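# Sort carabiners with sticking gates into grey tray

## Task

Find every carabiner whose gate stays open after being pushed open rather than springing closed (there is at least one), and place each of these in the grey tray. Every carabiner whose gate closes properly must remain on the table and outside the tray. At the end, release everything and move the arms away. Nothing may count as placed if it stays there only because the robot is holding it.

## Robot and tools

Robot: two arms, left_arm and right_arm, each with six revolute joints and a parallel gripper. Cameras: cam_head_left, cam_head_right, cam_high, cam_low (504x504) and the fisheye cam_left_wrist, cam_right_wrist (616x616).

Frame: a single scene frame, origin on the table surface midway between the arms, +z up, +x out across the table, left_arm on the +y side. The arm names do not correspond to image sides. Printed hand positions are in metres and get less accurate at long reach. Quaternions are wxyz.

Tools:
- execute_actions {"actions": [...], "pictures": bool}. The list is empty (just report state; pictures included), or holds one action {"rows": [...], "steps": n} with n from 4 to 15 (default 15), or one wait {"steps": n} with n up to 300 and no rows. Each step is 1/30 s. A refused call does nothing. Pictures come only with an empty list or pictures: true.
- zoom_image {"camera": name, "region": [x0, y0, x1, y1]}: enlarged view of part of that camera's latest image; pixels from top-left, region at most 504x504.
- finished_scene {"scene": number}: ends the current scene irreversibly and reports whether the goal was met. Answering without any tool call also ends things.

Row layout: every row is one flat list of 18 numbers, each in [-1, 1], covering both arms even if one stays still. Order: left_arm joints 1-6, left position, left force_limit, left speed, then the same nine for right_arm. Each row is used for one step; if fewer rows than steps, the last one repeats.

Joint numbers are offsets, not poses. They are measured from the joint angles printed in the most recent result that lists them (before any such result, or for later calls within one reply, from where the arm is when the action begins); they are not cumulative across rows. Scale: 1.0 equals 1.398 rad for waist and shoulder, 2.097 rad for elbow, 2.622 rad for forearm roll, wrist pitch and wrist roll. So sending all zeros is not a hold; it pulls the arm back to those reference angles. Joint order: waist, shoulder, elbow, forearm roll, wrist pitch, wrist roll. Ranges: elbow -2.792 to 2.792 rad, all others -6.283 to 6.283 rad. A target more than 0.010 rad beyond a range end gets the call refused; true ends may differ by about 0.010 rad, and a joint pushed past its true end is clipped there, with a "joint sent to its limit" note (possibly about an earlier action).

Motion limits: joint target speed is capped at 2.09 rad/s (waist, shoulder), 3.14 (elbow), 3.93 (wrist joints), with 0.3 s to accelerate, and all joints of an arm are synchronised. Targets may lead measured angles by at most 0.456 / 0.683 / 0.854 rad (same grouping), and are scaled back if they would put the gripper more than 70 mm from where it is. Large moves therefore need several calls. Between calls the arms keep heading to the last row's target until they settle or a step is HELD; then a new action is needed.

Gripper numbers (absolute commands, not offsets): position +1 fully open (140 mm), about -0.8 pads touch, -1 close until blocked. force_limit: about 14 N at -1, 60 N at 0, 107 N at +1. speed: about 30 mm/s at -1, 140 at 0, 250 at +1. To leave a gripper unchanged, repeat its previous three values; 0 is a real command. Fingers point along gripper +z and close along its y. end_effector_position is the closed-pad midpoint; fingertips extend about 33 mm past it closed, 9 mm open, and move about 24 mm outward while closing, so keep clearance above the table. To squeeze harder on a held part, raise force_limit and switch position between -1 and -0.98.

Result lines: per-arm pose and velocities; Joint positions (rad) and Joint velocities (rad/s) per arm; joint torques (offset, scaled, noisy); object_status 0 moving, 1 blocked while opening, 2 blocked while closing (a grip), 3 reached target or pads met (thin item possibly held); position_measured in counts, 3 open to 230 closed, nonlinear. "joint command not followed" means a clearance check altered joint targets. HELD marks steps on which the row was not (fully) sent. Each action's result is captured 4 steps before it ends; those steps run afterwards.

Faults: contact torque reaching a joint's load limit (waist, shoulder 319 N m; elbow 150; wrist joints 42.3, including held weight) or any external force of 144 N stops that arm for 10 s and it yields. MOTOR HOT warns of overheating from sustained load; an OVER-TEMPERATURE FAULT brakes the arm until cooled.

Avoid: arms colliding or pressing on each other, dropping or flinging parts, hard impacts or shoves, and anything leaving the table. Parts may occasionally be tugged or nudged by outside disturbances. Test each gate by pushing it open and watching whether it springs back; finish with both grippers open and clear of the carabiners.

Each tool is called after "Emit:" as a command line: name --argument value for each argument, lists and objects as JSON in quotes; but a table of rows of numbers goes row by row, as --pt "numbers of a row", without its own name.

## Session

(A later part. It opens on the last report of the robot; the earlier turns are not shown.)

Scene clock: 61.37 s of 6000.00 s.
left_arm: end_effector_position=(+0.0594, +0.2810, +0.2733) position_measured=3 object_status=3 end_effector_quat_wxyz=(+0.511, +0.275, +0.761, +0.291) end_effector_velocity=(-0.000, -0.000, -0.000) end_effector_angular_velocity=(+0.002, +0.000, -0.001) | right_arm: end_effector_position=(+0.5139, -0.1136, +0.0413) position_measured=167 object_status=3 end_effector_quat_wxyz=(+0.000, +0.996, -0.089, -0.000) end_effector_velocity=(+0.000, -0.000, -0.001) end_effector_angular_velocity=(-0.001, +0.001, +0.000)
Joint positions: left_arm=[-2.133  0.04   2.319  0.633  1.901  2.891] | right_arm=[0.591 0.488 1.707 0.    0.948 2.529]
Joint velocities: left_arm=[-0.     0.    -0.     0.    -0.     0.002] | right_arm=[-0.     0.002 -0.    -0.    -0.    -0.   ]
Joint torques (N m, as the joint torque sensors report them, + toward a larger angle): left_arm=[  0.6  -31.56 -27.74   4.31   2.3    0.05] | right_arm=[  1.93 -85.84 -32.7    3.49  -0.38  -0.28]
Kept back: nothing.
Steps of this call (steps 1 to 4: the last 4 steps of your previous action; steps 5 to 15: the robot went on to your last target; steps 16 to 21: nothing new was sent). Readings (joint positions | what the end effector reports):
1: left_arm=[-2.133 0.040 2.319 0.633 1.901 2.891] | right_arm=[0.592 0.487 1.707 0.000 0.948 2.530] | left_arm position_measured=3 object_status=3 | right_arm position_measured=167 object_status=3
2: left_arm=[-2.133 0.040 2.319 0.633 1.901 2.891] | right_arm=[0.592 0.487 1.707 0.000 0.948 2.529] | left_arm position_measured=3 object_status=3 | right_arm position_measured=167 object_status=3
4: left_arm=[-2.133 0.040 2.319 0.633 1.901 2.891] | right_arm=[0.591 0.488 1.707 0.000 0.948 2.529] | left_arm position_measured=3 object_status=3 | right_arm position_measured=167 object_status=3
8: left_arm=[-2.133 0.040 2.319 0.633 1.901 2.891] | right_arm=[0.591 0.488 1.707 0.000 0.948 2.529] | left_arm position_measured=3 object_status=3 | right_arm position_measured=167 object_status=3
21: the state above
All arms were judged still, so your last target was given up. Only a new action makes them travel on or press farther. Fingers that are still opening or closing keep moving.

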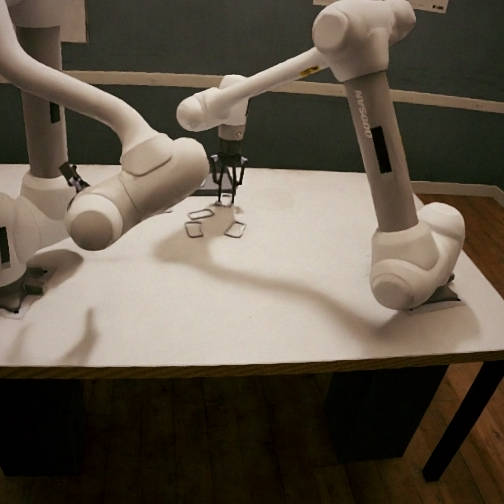

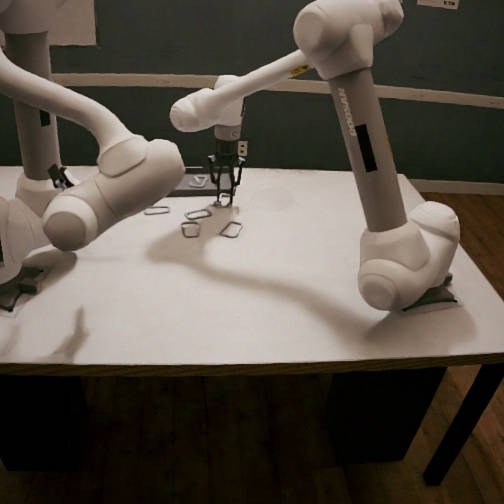

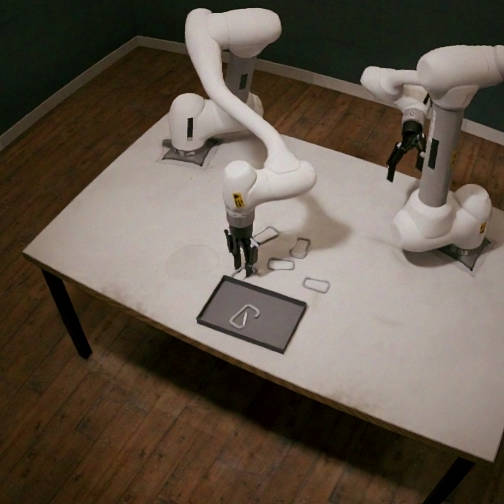

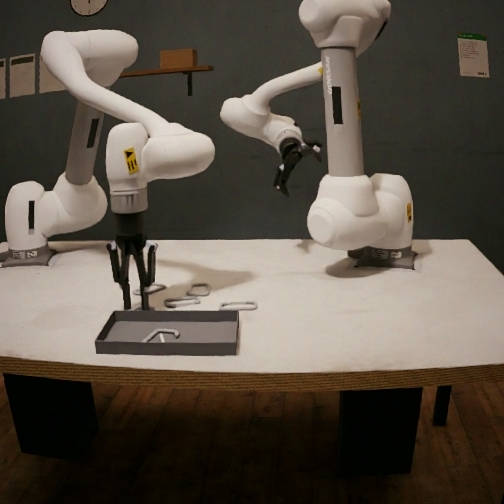

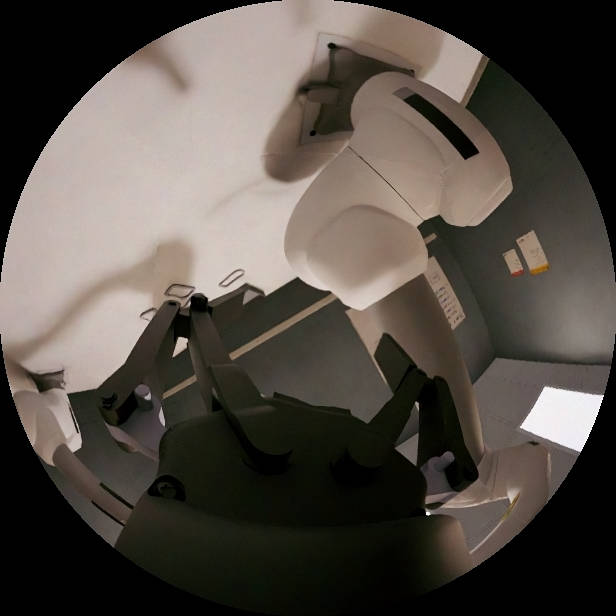

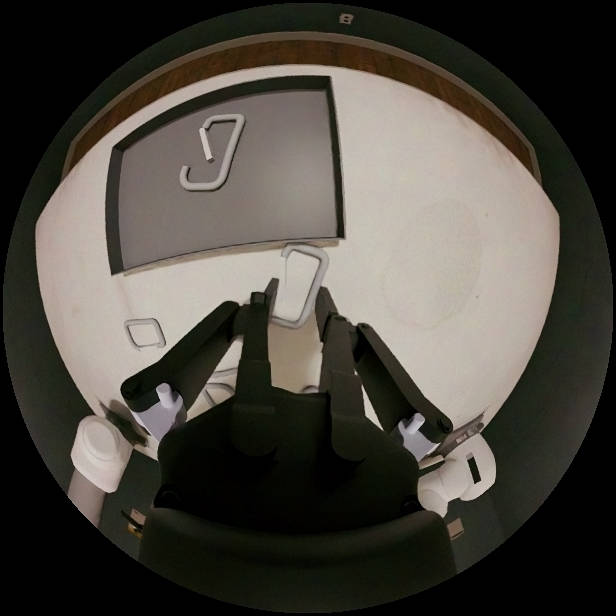

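Open and lift.

Emit:
execute_actions --actions '[{"rows":[[0,0,0,0,0,0,1,0,0,0,0,0,0,0,0,0.1,-0.3,0.3],[0,0,0,0,0,0,1,0,0,0,0,0,0,0,0,0.1,-0.3,0.3],[0,0,0,0,0,0,1,0,0,0,0,0,0,0,0,0.1,-0.3,0.3],[0,0,0,0,0,0,1,0,0,0,0,0,0,0,0,0.1,-0.3,0.3],[0,0,0,0,0,0,1,0,0,0,0,0,0,0,0,0.1,-0.3,0.3],[0,0,0,0,0,0,1,0,0,0,0,0,0,0,0,0.1,-0.3,0.3],[0,0,0,0,0,0,1,0,0,0,-0.0215,-0.0129,0,0.0217,0,0.1,-0.3,0.3]],"steps":15}]' --pictures true

Emit:
zoom_image --camera "cam_right_wrist" --region '[220, 200, 400, 380]'

Scene clock: 61.90 s of 6000.00 s.
left_arm: end_effector_position=(+0.0594, +0.2810, +0.2733) position_measured=3 object_status=3 end_effector_quat_wxyz=(+0.511, +0.275, +0.761, +0.291) end_effector_velocity=(-0.000, -0.000, -0.000) end_effector_angular_velocity=(+0.001, -0.001, -0.001) | right_arm: end_effector_position=(+0.5151, -0.1125, +0.0695) position_measured=117 object_status=0 end_effector_quat_wxyz=(-0.000, +0.996, -0.089, -0.000) end_effector_velocity=(-0.001, -0.002, +0.123) end_effector_angular_velocity=(-0.003, +0.003, -0.001)
Joint positions: left_arm=[-2.133  0.04   2.319  0.633  1.901  2.891] | right_arm=[0.591 0.463 1.685 0.    0.994 2.529]
Joint velocities: left_arm=[-0.     0.001 -0.     0.001 -0.     0.001] | right_arm=[-0.    -0.11  -0.087  0.     0.202  0.001]
Joint torques (N m, as the joint torque sensors report them, + toward a larger angle): left_arm=[ -0.22 -31.34 -27.64   4.34   2.28  -0.06] | right_arm=[  1.14 -53.26 -21.2    2.64  -0.05  -0.27]
Steps of this call (steps 1 to 5: nothing new was sent; steps 6 to 16: the first 11 steps of this action). Readings (joint positions | what the end effector reports):
6: left_arm=[-2.133 0.040 2.319 0.633 1.901 2.891] | right_arm=[0.591 0.488 1.707 0.000 0.948 2.529] | left_arm position_measured=3 object_status=3 | right_arm position_measured=167 object_status=0
7: left_arm=[-2.133 0.040 2.319 0.633 1.901 2.891] | right_arm=[0.591 0.488 1.707 0.000 0.948 2.529] | left_arm position_measured=3 object_status=3 | right_arm position_measured=164 object_status=0
9: left_arm=[-2.133 0.040 2.319 0.633 1.901 2.891] | right_arm=[0.591 0.488 1.707 0.000 0.948 2.529] | left_arm position_measured=3 object_status=3 | right_arm position_measured=145 object_status=0
13: left_arm=[-2.133 0.040 2.319 0.633 1.901 2.891] | right_arm=[0.591 0.485 1.704 0.000 0.955 2.529] | left_arm position_measured=3 object_status=3 | right_arm position_measured=117 object_status=0
16: the state above

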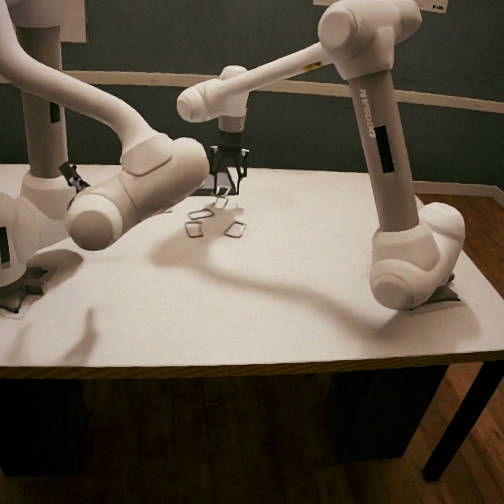

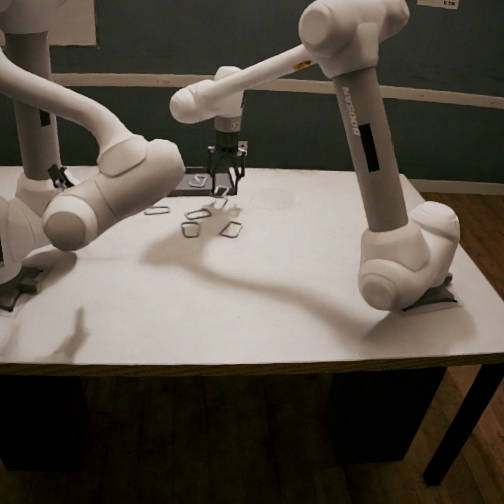

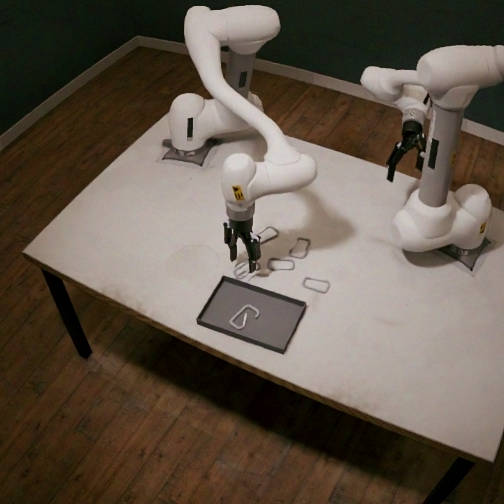

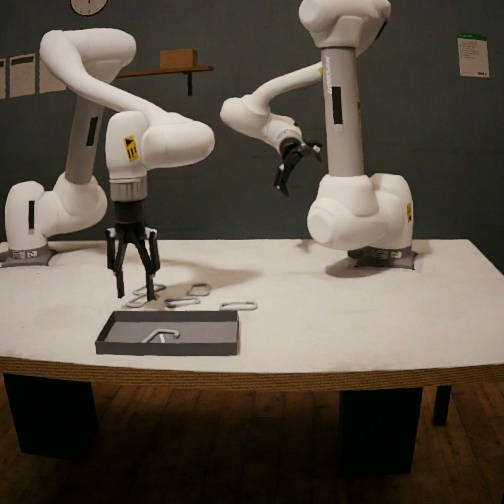

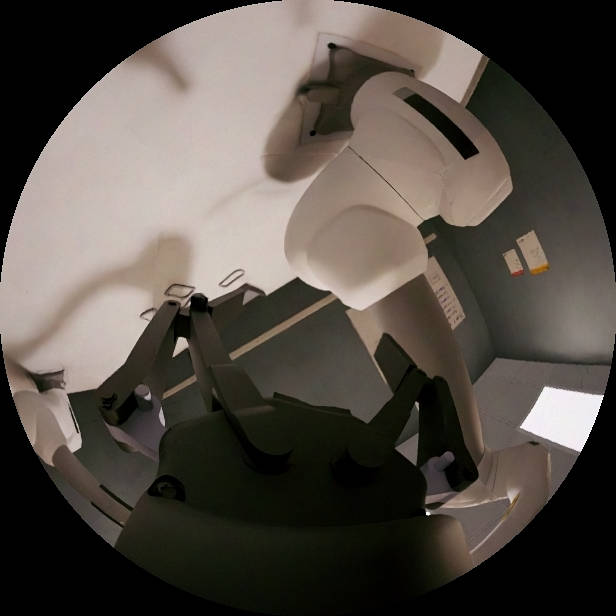

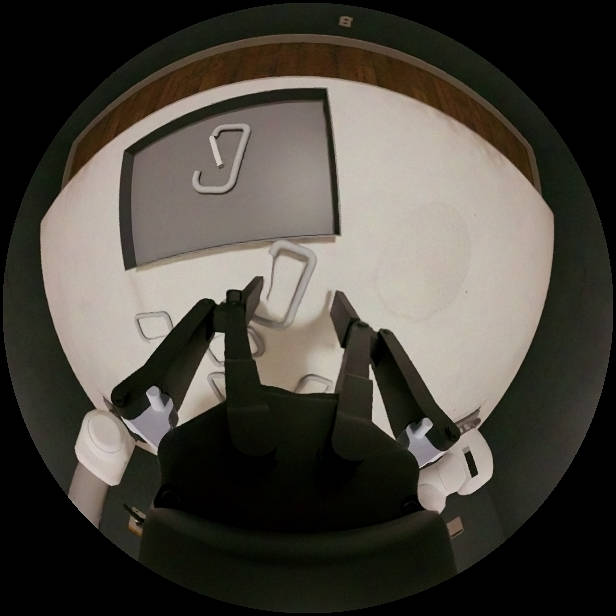

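Region (220, 200, 400, 380) of cam_right_wrist's 616x616 image, scaled by 2.800, with more detail than that image has.

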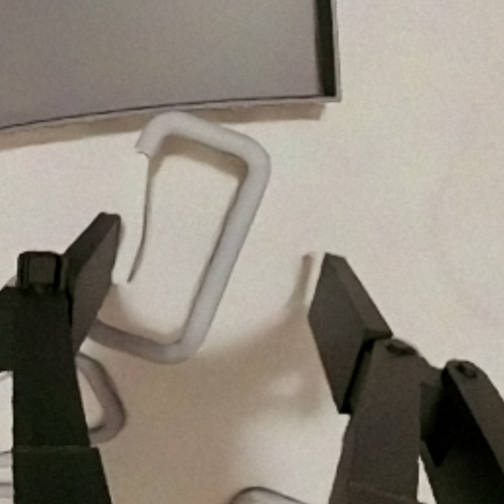

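Emit:
execute_actions --actions '[{"rows":[[0,0,0,0,0,0,1,0,0,0.239,-0.006,-0.009,0,0.008,0.086,0.1,-0.3,0.3]],"steps":15}]'

Emit:
execute_actions --actions '[{"steps":6}]' --pictures true

Scene clock: 62.50 s of 6000.00 s.
left_arm: end_effector_position=(+0.0594, +0.2810, +0.2733) position_measured=3 object_status=3 end_effector_quat_wxyz=(+0.511, +0.275, +0.761, +0.291) end_effector_velocity=(-0.000, -0.000, -0.000) end_effector_angular_velocity=(-0.001, -0.002, +0.001) | right_arm: end_effector_position=(+0.4180, -0.0336, +0.0804) position_measured=117 object_status=3 end_effector_quat_wxyz=(-0.001, +0.998, -0.062, +0.001) end_effector_velocity=(-0.340, +0.233, +0.013) end_effector_angular_velocity=(+0.009, -0.005, +0.182)
Joint positions: left_arm=[-2.133  0.04   2.319  0.633  1.901  2.891] | right_arm=[0.759 0.456 1.673 0.    1.01  2.642]
Joint velocities: left_arm=[ 0.     0.002  0.     0.     0.    -0.002] | right_arm=[ 0.551 -0.004 -0.023  0.     0.016  0.369]
Joint torques (N m, as the joint torque sensors report them, + toward a larger angle): left_arm=[  0.61 -31.03 -27.82   4.32   2.23   0.03] | right_arm=[  4.53 -83.63 -34.53   3.89  -0.07  -0.41]
Steps of this call (steps 1 to 4: the last 4 steps of your previous action; steps 5 to 7: the robot went on to your last target; steps 8 to 18: the first 11 steps of this action). Readings (joint positions | what the end effector reports):
8: left_arm=[-2.133 0.040 2.319 0.633 1.901 2.891] | right_arm=[0.591 0.458 1.680 0.000 1.005 2.529] | left_arm position_measured=3 object_status=3 | right_arm position_measured=117 object_status=3
9: left_arm=[-2.133 0.040 2.319 0.633 1.901 2.891] | right_arm=[0.594 0.458 1.679 0.000 1.005 2.531] | left_arm position_measured=3 object_status=3 | right_arm position_measured=117 object_status=3
11: left_arm=[-2.133 0.040 2.319 0.633 1.901 2.891] | right_arm=[0.624 0.458 1.678 0.000 1.006 2.551] | left_arm position_measured=3 object_status=3 | right_arm position_measured=117 object_status=3
15: left_arm=[-2.133 0.040 2.319 0.633 1.901 2.891] | right_arm=[0.703 0.457 1.675 0.000 1.008 2.605] | left_arm position_measured=3 object_status=3 | right_arm position_measured=117 object_status=3
18: the state above

Scene clock: 62.70 s of 6000.00 s.
left_arm: end_effector_position=(+0.0594, +0.2810, +0.2733) position_measured=3 object_status=3 end_effector_quat_wxyz=(+0.511, +0.275, +0.761, +0.291) end_effector_velocity=(-0.000, +0.000, -0.000) end_effector_angular_velocity=(+0.001, +0.000, -0.000) | right_arm: end_effector_position=(+0.3467, +0.0096, +0.0833) position_measured=117 object_status=3 end_effector_quat_wxyz=(-0.002, +0.999, -0.044, +0.001) end_effector_velocity=(-0.359, +0.191, +0.014) end_effector_angular_velocity=(+0.011, -0.005, +0.180)
Joint positions: left_arm=[-2.133  0.04   2.319  0.633  1.901  2.891] | right_arm=[0.87  0.456 1.668 0.    1.013 2.717]
Joint velocities: left_arm=[-0.001  0.     0.    -0.001 -0.     0.   ] | right_arm=[ 0.542 -0.004 -0.023 -0.001  0.016  0.363]
Joint torques (N m, as the joint torque sensors report them, + toward a larger angle): left_arm=[ -0.56 -30.69 -27.94   4.35   2.3    0.02] | right_arm=[  1.63 -85.32 -33.07   3.7   -0.08  -0.33]
Kept back: nothing.
Steps of this call (steps 1 to 4: the last 4 steps of your previous action; steps 5 to 6: the robot went on to your last target). Readings (joint positions | what the end effector reports):
1: left_arm=[-2.133 0.040 2.319 0.633 1.901 2.891] | right_arm=[0.777 0.456 1.672 0.000 1.010 2.655] | left_arm position_measured=3 object_status=3 | right_arm position_measured=117 object_status=3
2: left_arm=[-2.133 0.040 2.319 0.633 1.901 2.891] | right_arm=[0.796 0.456 1.671 0.000 1.011 2.667] | left_arm position_measured=3 object_status=3 | right_arm position_measured=117 object_status=3
4: left_arm=[-2.133 0.040 2.319 0.633 1.901 2.891] | right_arm=[0.833 0.456 1.669 0.000 1.012 2.692] | left_arm position_measured=3 object_status=3 | right_arm position_measured=117 object_status=3
6: the state above

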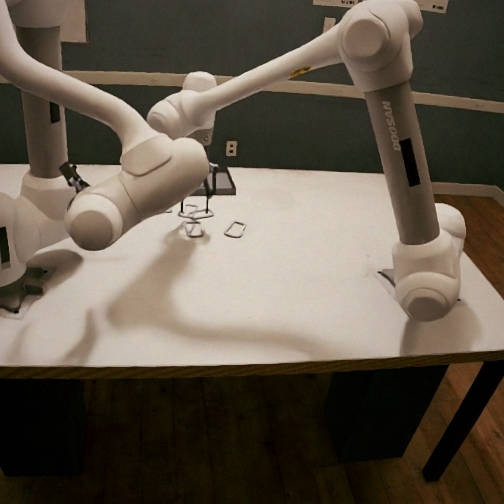

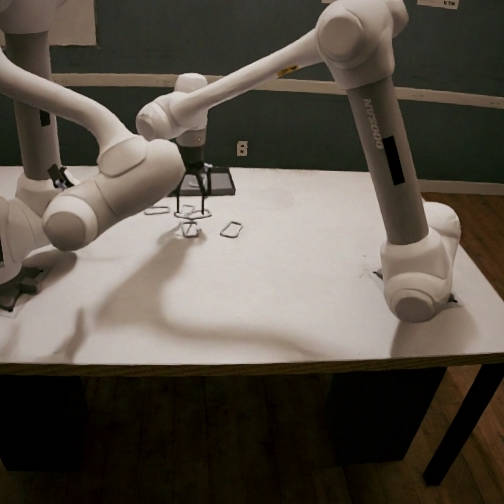

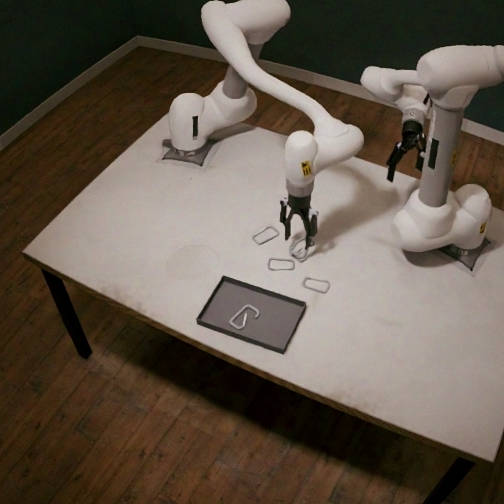

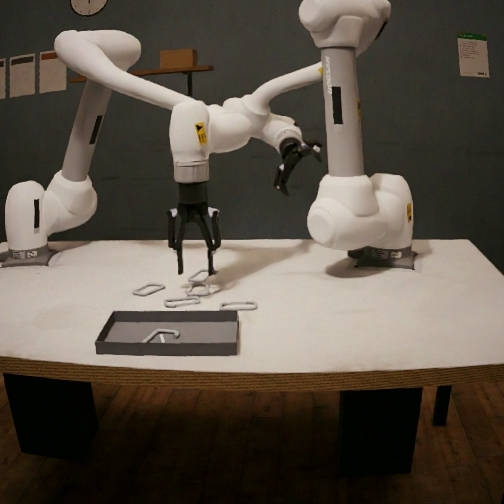

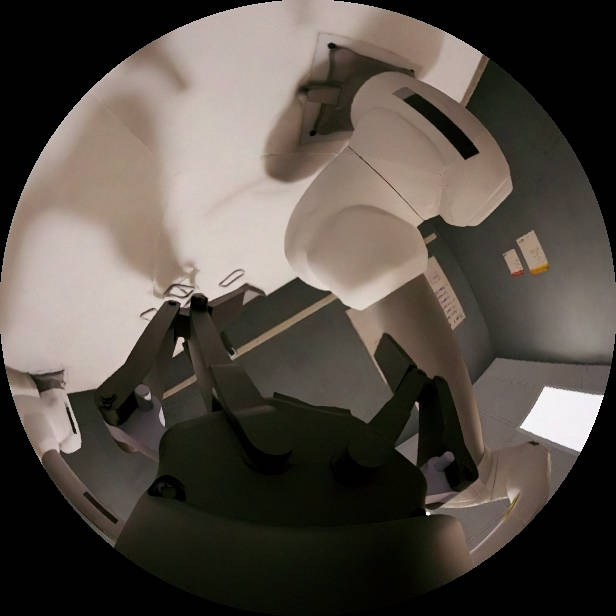

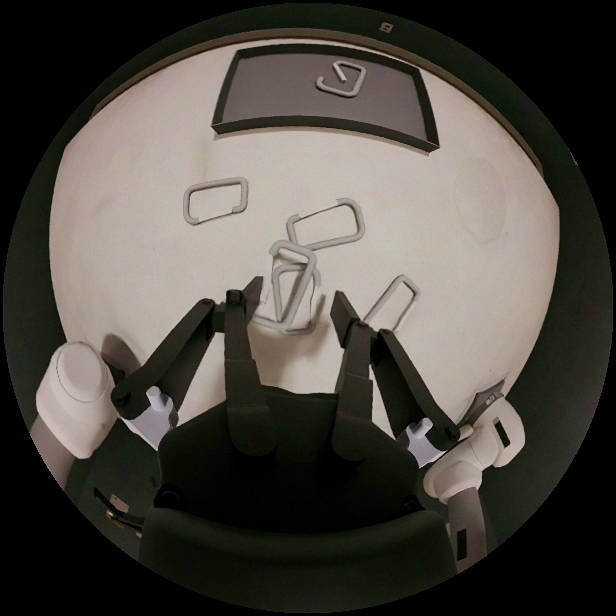

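Emit:
execute_actions --actions '[]' --pictures true

Emit:
zoom_image --camera "cam_right_wrist" --region '[220, 220, 360, 360]'

Emit:
zoom_image --camera "cam_low" --region '[150, 230, 270, 320]'

Emit:
zoom_image --camera "cam_high" --region '[260, 200, 360, 290]'

Scene clock: 62.90 s of 6000.00 s.
left_arm: end_effector_position=(+0.0594, +0.2810, +0.2733) position_measured=3 object_status=3 end_effector_quat_wxyz=(+0.511, +0.275, +0.761, +0.291) end_effector_velocity=(+0.000, -0.000, -0.000) end_effector_angular_velocity=(+0.001, -0.001, +0.000) | right_arm: end_effector_position=(+0.3108, +0.0275, +0.0847) position_measured=117 object_status=3 end_effector_quat_wxyz=(-0.003, +0.999, -0.035, +0.001) end_effector_velocity=(-0.017, +0.008, +0.001) end_effector_angular_velocity=(+0.001, -0.000, +0.004)
Joint positions: left_arm=[-2.133  0.04   2.319  0.633  1.901  2.891] | right_arm=[0.923 0.455 1.666 0.    1.014 2.753]
Joint velocities: left_arm=[ 0.001  0.001 -0.     0.001 -0.     0.   ] | right_arm=[ 0.025  0.    -0.002  0.     0.001  0.021]
Joint torques (N m, as the joint torque sensors report them, + toward a larger angle): left_arm=[  0.76 -31.58 -27.52   4.31   2.24   0.11] | right_arm=[  1.   -82.83 -34.32   3.74  -0.07  -0.36]
Kept back: nothing.
Steps of this call (steps 1 to 6: the robot went on to your last target). Readings (joint positions | what the end effector reports):
1: left_arm=[-2.133 0.040 2.319 0.633 1.901 2.891] | right_arm=[0.888 0.455 1.667 0.000 1.013 2.729] | left_arm position_measured=3 object_status=3 | right_arm position_measured=117 object_status=3
2: left_arm=[-2.133 0.040 2.319 0.633 1.901 2.891] | right_arm=[0.902 0.455 1.667 0.000 1.014 2.739] | left_arm position_measured=3 object_status=3 | right_arm position_measured=117 object_status=3
4: left_arm=[-2.133 0.040 2.319 0.633 1.901 2.891] | right_arm=[0.919 0.455 1.666 0.000 1.014 2.750] | left_arm position_measured=3 object_status=3 | right_arm position_measured=117 object_status=3
6: the state above

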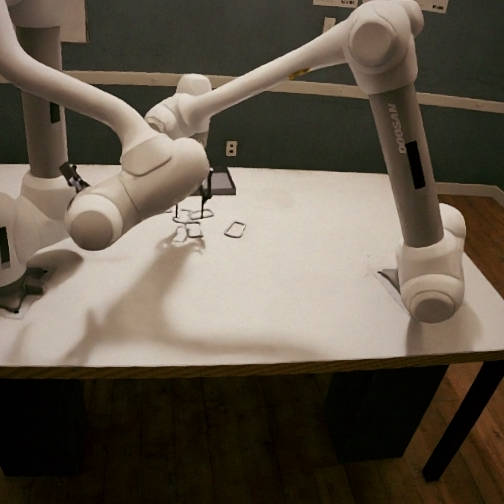

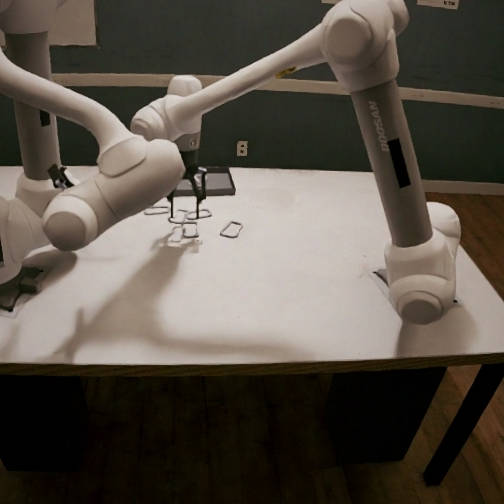

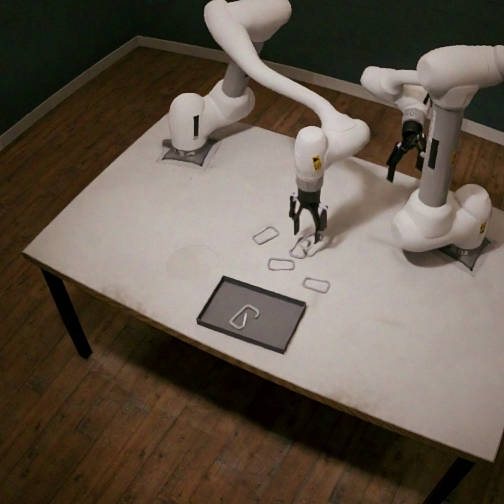

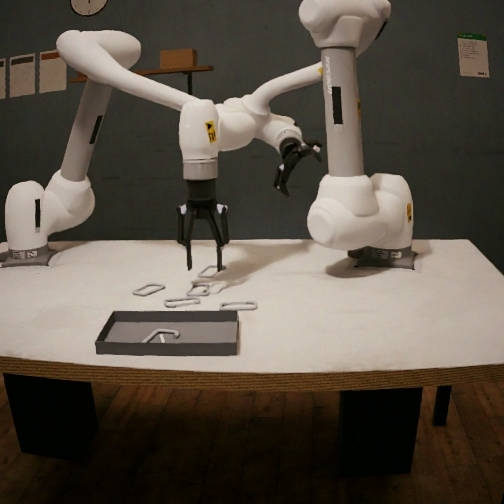

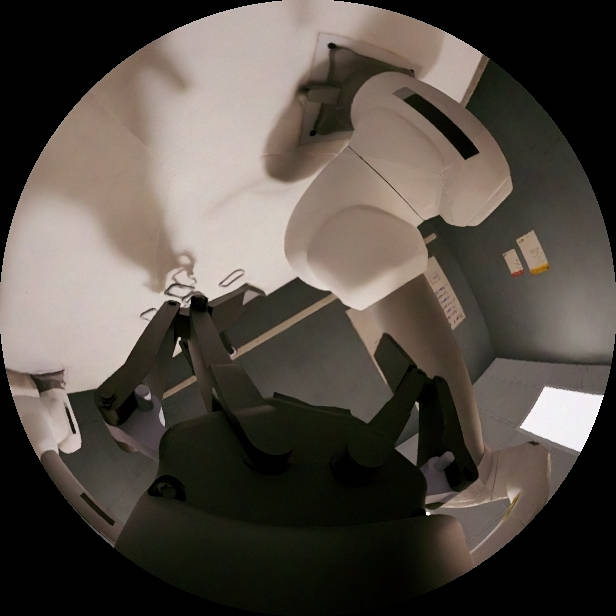

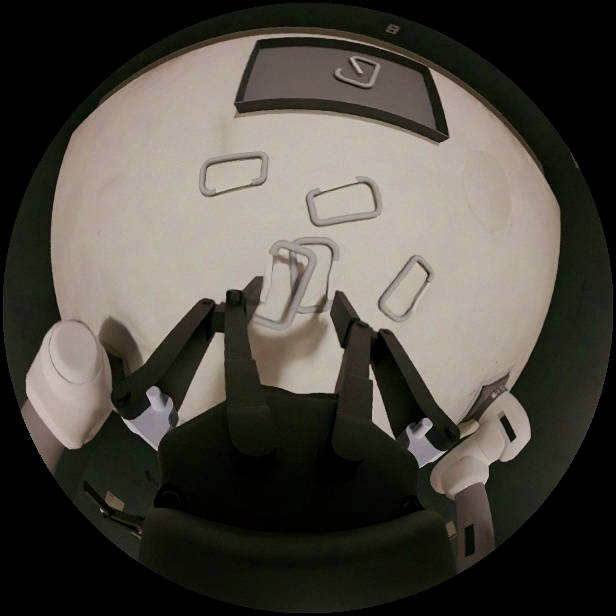

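Region (220, 220, 360, 360) of cam_right_wrist's 616x616 image, scaled by 3.600, with more detail than that image has.

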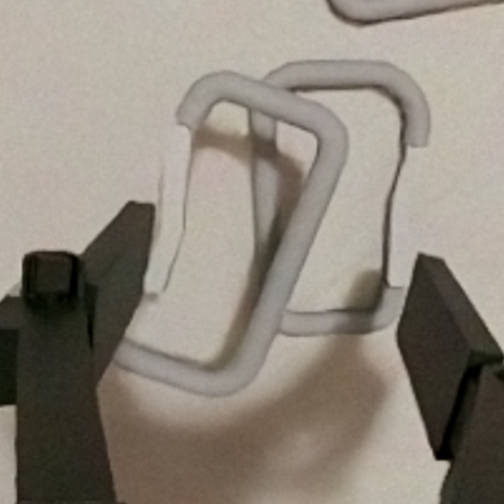

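Region (150, 230, 270, 320) of cam_low's 504x504 image, scaled by 4.200, with more detail than that image has; it fills the top 378 rows of this view, and the rest is white.

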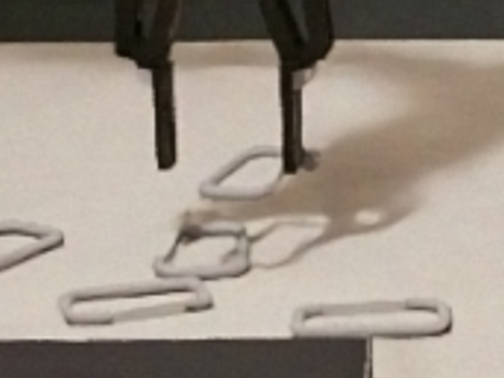

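Region (260, 200, 360, 290) of cam_high's 504x504 image, scaled by 5.040, with more detail than that image has; it fills the top 454 rows of this view, and the rest is white.

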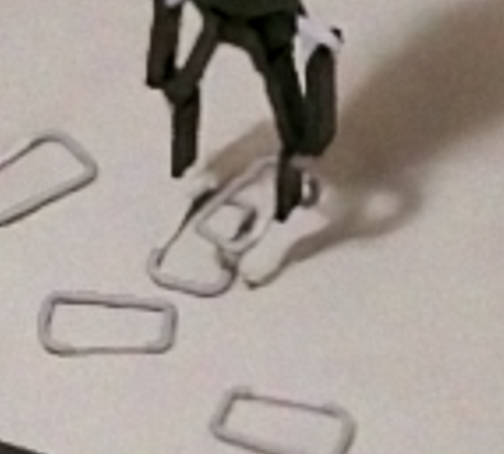

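Emit:
execute_actions --actions '[{"rows":[[0,0,0,0,0,0,1,0,0,0.0765,0,0,0,0,-0.451,0.1,-0.3,0.3]],"steps":15}]'

Emit:
execute_actions --actions '[{"rows":[[0,0,0,0,0,0,1,0,0,0.0765,0.012,0.007,0,0.09,-0.451,0.1,-0.3,0.3]],"steps":15}]'

Emit:
execute_actions --actions '[{"steps":8}]' --pictures true

Scene clock: 64.87 s of 6000.00 s.
left_arm: end_effector_position=(+0.0594, +0.2810, +0.2733) position_measured=3 object_status=3 end_effector_quat_wxyz=(+0.511, +0.275, +0.761, +0.291) end_effector_velocity=(-0.000, +0.000, +0.000) end_effector_angular_velocity=(-0.001, +0.001, -0.001) | right_arm: end_effector_position=(+0.2576, +0.0484, +0.0847) position_measured=117 object_status=3 end_effector_quat_wxyz=(-0.002, +0.941, +0.338, +0.002) end_effector_velocity=(-0.184, +0.065, +0.002) end_effector_angular_velocity=(-0.004, -0.020, +3.466)
Joint positions: left_arm=[-2.133  0.04   2.319  0.633  1.901  2.891] | right_arm=[1.    0.455 1.666 0.    1.015 2.069]
Joint velocities: left_arm=[-0.001 -0.002 -0.     0.    -0.     0.   ] | right_arm=[ 0.26  -0.003 -0.     0.     0.    -3.207]
Joint torques (N m, as the joint torque sensors report them, + toward a larger angle): left_arm=[ -0.45 -31.13 -27.77   4.35   2.25  -0.01] | right_arm=[ -4.61 -80.52 -33.64   3.82   0.04  -0.3 ]
Steps of this call (steps 1 to 30: the robot went on to your last target; steps 31 to 48: nothing new was sent; steps 49 to 59: the first 11 steps of this action). Readings (joint positions | what the end effector reports):
49: left_arm=[-2.133 0.040 2.319 0.633 1.901 2.891] | right_arm=[0.925 0.455 1.666 0.000 1.015 2.755] | left_arm position_measured=3 object_status=3 | right_arm position_measured=117 object_status=3
50: left_arm=[-2.133 0.040 2.319 0.633 1.901 2.891] | right_arm=[0.926 0.455 1.666 0.000 1.015 2.748] | left_arm position_measured=3 object_status=3 | right_arm position_measured=117 object_status=3
52: left_arm=[-2.133 0.040 2.319 0.633 1.901 2.891] | right_arm=[0.933 0.455 1.666 0.000 1.015 2.692] | left_arm position_measured=3 object_status=3 | right_arm position_measured=117 object_status=3
56: left_arm=[-2.133 0.040 2.319 0.633 1.901 2.891] | right_arm=[0.968 0.455 1.666 0.000 1.015 2.406] | left_arm position_measured=3 object_status=3 | right_arm position_measured=117 object_status=3
59: the state above

Scene clock: 65.37 s of 6000.00 s.
left_arm: end_effector_position=(+0.0594, +0.2810, +0.2733) position_measured=3 object_status=3 end_effector_quat_wxyz=(+0.511, +0.275, +0.761, +0.291) end_effector_velocity=(-0.000, +0.000, +0.000) end_effector_angular_velocity=(-0.001, +0.000, +0.001) | right_arm: end_effector_position=(+0.1669, +0.0113, +0.0766) position_measured=117 object_status=3 end_effector_quat_wxyz=(+0.026, +0.543, +0.835, -0.085) end_effector_velocity=(-0.206, -0.161, -0.009) end_effector_angular_velocity=(-0.475, +0.595, +2.663)
Joint positions: left_arm=[-2.133  0.04   2.319  0.633  1.901  2.891] | right_arm=[1.102 0.467 1.676 0.    1.178 0.873]
Joint velocities: left_arm=[ 0.    -0.    -0.    -0.001  0.    -0.001] | right_arm=[ 0.222  0.039  0.034  0.001  0.548 -2.48 ]
Joint torques (N m, as the joint torque sensors report them, + toward a larger angle): left_arm=[  0.33 -30.42 -27.75   4.36   2.22  -0.07] | right_arm=[  0.21 -82.04 -35.03   3.67  -0.04  -0.31]
Steps of this call (steps 1 to 4: the last 4 steps of your previous action; steps 5 to 15: the first 11 steps of this action, its rows measured from where the robot was after step 4). Readings (joint positions | what the end effector reports):
4: left_arm=[-2.133 0.040 2.319 0.633 1.901 2.891] | right_arm=[1.024 0.455 1.666 0.000 1.015 1.720] | left_arm position_measured=3 object_status=3 | right_arm position_measured=117 object_status=3
5: left_arm=[-2.133 0.040 2.319 0.633 1.901 2.891] | right_arm=[1.027 0.455 1.666 0.000 1.015 1.664] | left_arm position_measured=3 object_status=3 | right_arm position_measured=117 object_status=3
6: left_arm=[-2.133 0.040 2.319 0.633 1.901 2.891] | right_arm=[1.030 0.455 1.666 0.000 1.016 1.610] | left_arm position_measured=3 object_status=3 | right_arm position_measured=117 object_status=3
8: left_arm=[-2.133 0.040 2.319 0.633 1.901 2.891] | right_arm=[1.041 0.456 1.666 0.000 1.031 1.469] | left_arm position_measured=3 object_status=3 | right_arm position_measured=117 object_status=3
12: left_arm=[-2.133 0.040 2.319 0.633 1.901 2.891] | right_arm=[1.078 0.462 1.672 0.000 1.116 1.141] | left_arm position_measured=3 object_status=3 | right_arm position_measured=117 object_status=3
15: the state above

Scene clock: 65.63 s of 6000.00 s.
left_arm: end_effector_position=(+0.0594, +0.2810, +0.2733) position_measured=3 object_status=3 end_effector_quat_wxyz=(+0.511, +0.275, +0.761, +0.291) end_effector_velocity=(-0.000, -0.000, +0.000) end_effector_angular_velocity=(+0.001, +0.001, -0.002) | right_arm: end_effector_position=(+0.1406, -0.0102, +0.0765) position_measured=117 object_status=3 end_effector_quat_wxyz=(+0.019, +0.382, +0.915, -0.128) end_effector_velocity=(-0.002, -0.003, +0.000) end_effector_angular_velocity=(-0.007, +0.015, +0.044)
Joint positions: left_arm=[-2.133  0.04   2.319  0.633  1.901  2.891] | right_arm=[1.131 0.472 1.68  0.    1.25  0.541]
Joint velocities: left_arm=[-0.001 -0.001 -0.     0.    -0.     0.002] | right_arm=[ 0.002  0.001 -0.     0.001  0.01  -0.045]
Joint torques (N m, as the joint torque sensors report them, + toward a larger angle): left_arm=[ -0.33 -30.05 -27.77   4.36   2.27   0.03] | right_arm=[  3.67 -83.02 -33.7    3.81   0.75  -0.4 ]
Kept back: nothing.
Steps of this call (steps 1 to 4: the last 4 steps of your previous action; steps 5 to 8: the robot went on to your last target). Readings (joint positions | what the end effector reports):
1: left_arm=[-2.133 0.040 2.319 0.633 1.901 2.891] | right_arm=[1.109 0.468 1.677 0.000 1.195 0.793] | left_arm position_measured=3 object_status=3 | right_arm position_measured=117 object_status=3
2: left_arm=[-2.133 0.040 2.319 0.633 1.901 2.891] | right_arm=[1.115 0.469 1.678 0.000 1.211 0.722] | left_arm position_measured=3 object_status=3 | right_arm position_measured=117 object_status=3
4: left_arm=[-2.133 0.040 2.319 0.633 1.901 2.891] | right_arm=[1.125 0.471 1.679 0.000 1.234 0.613] | left_arm position_measured=3 object_status=3 | right_arm position_measured=117 object_status=3
8: the state above

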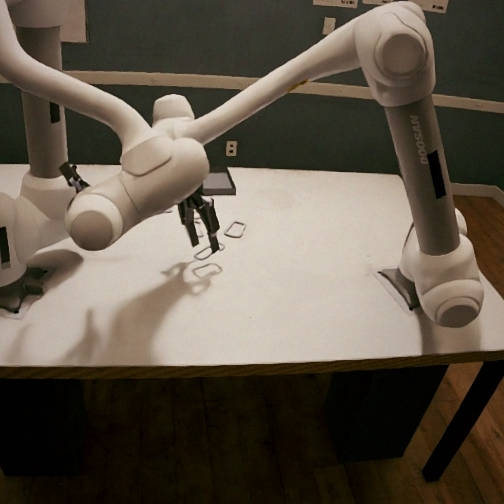

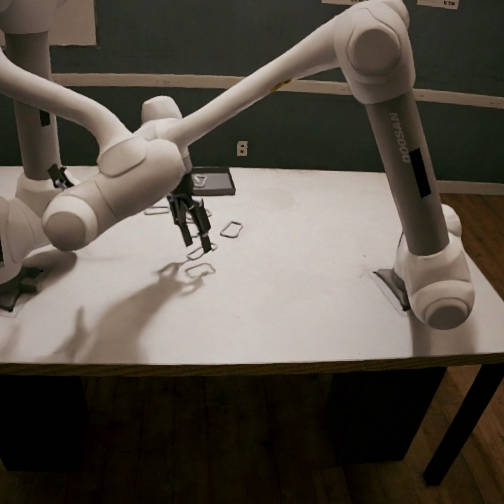

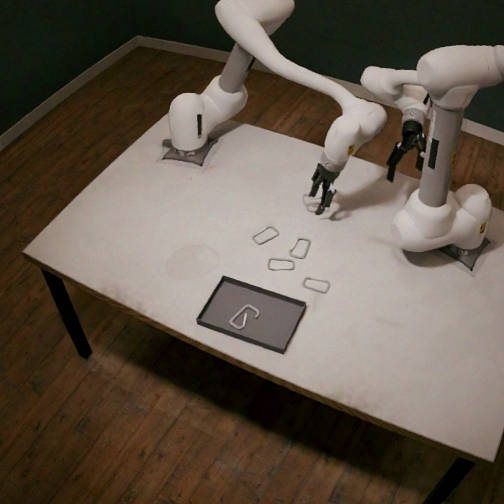

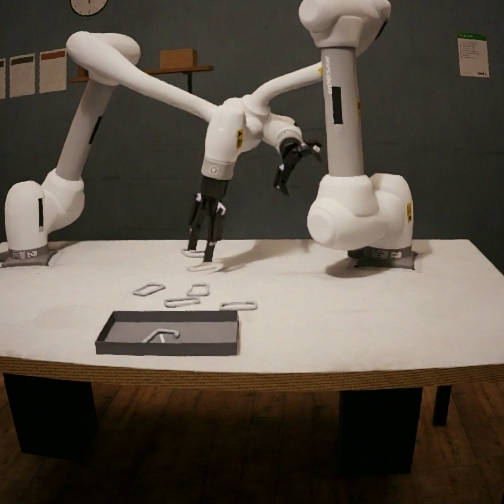

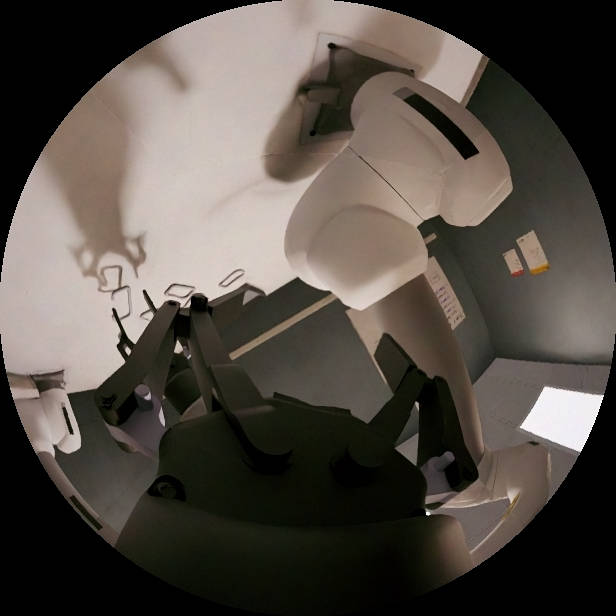

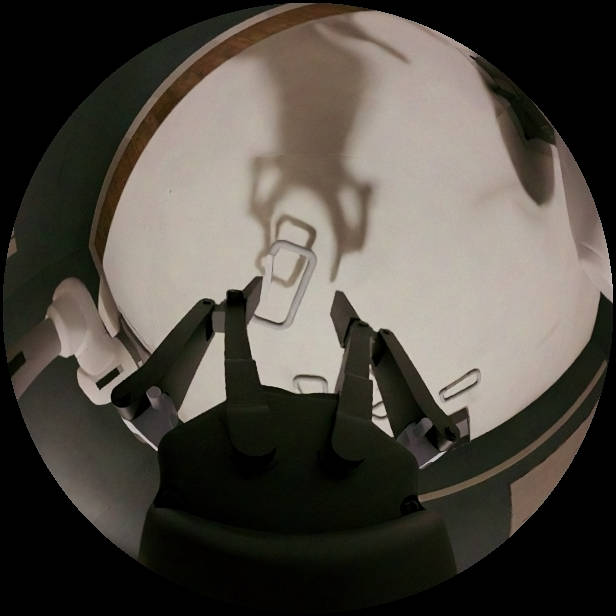

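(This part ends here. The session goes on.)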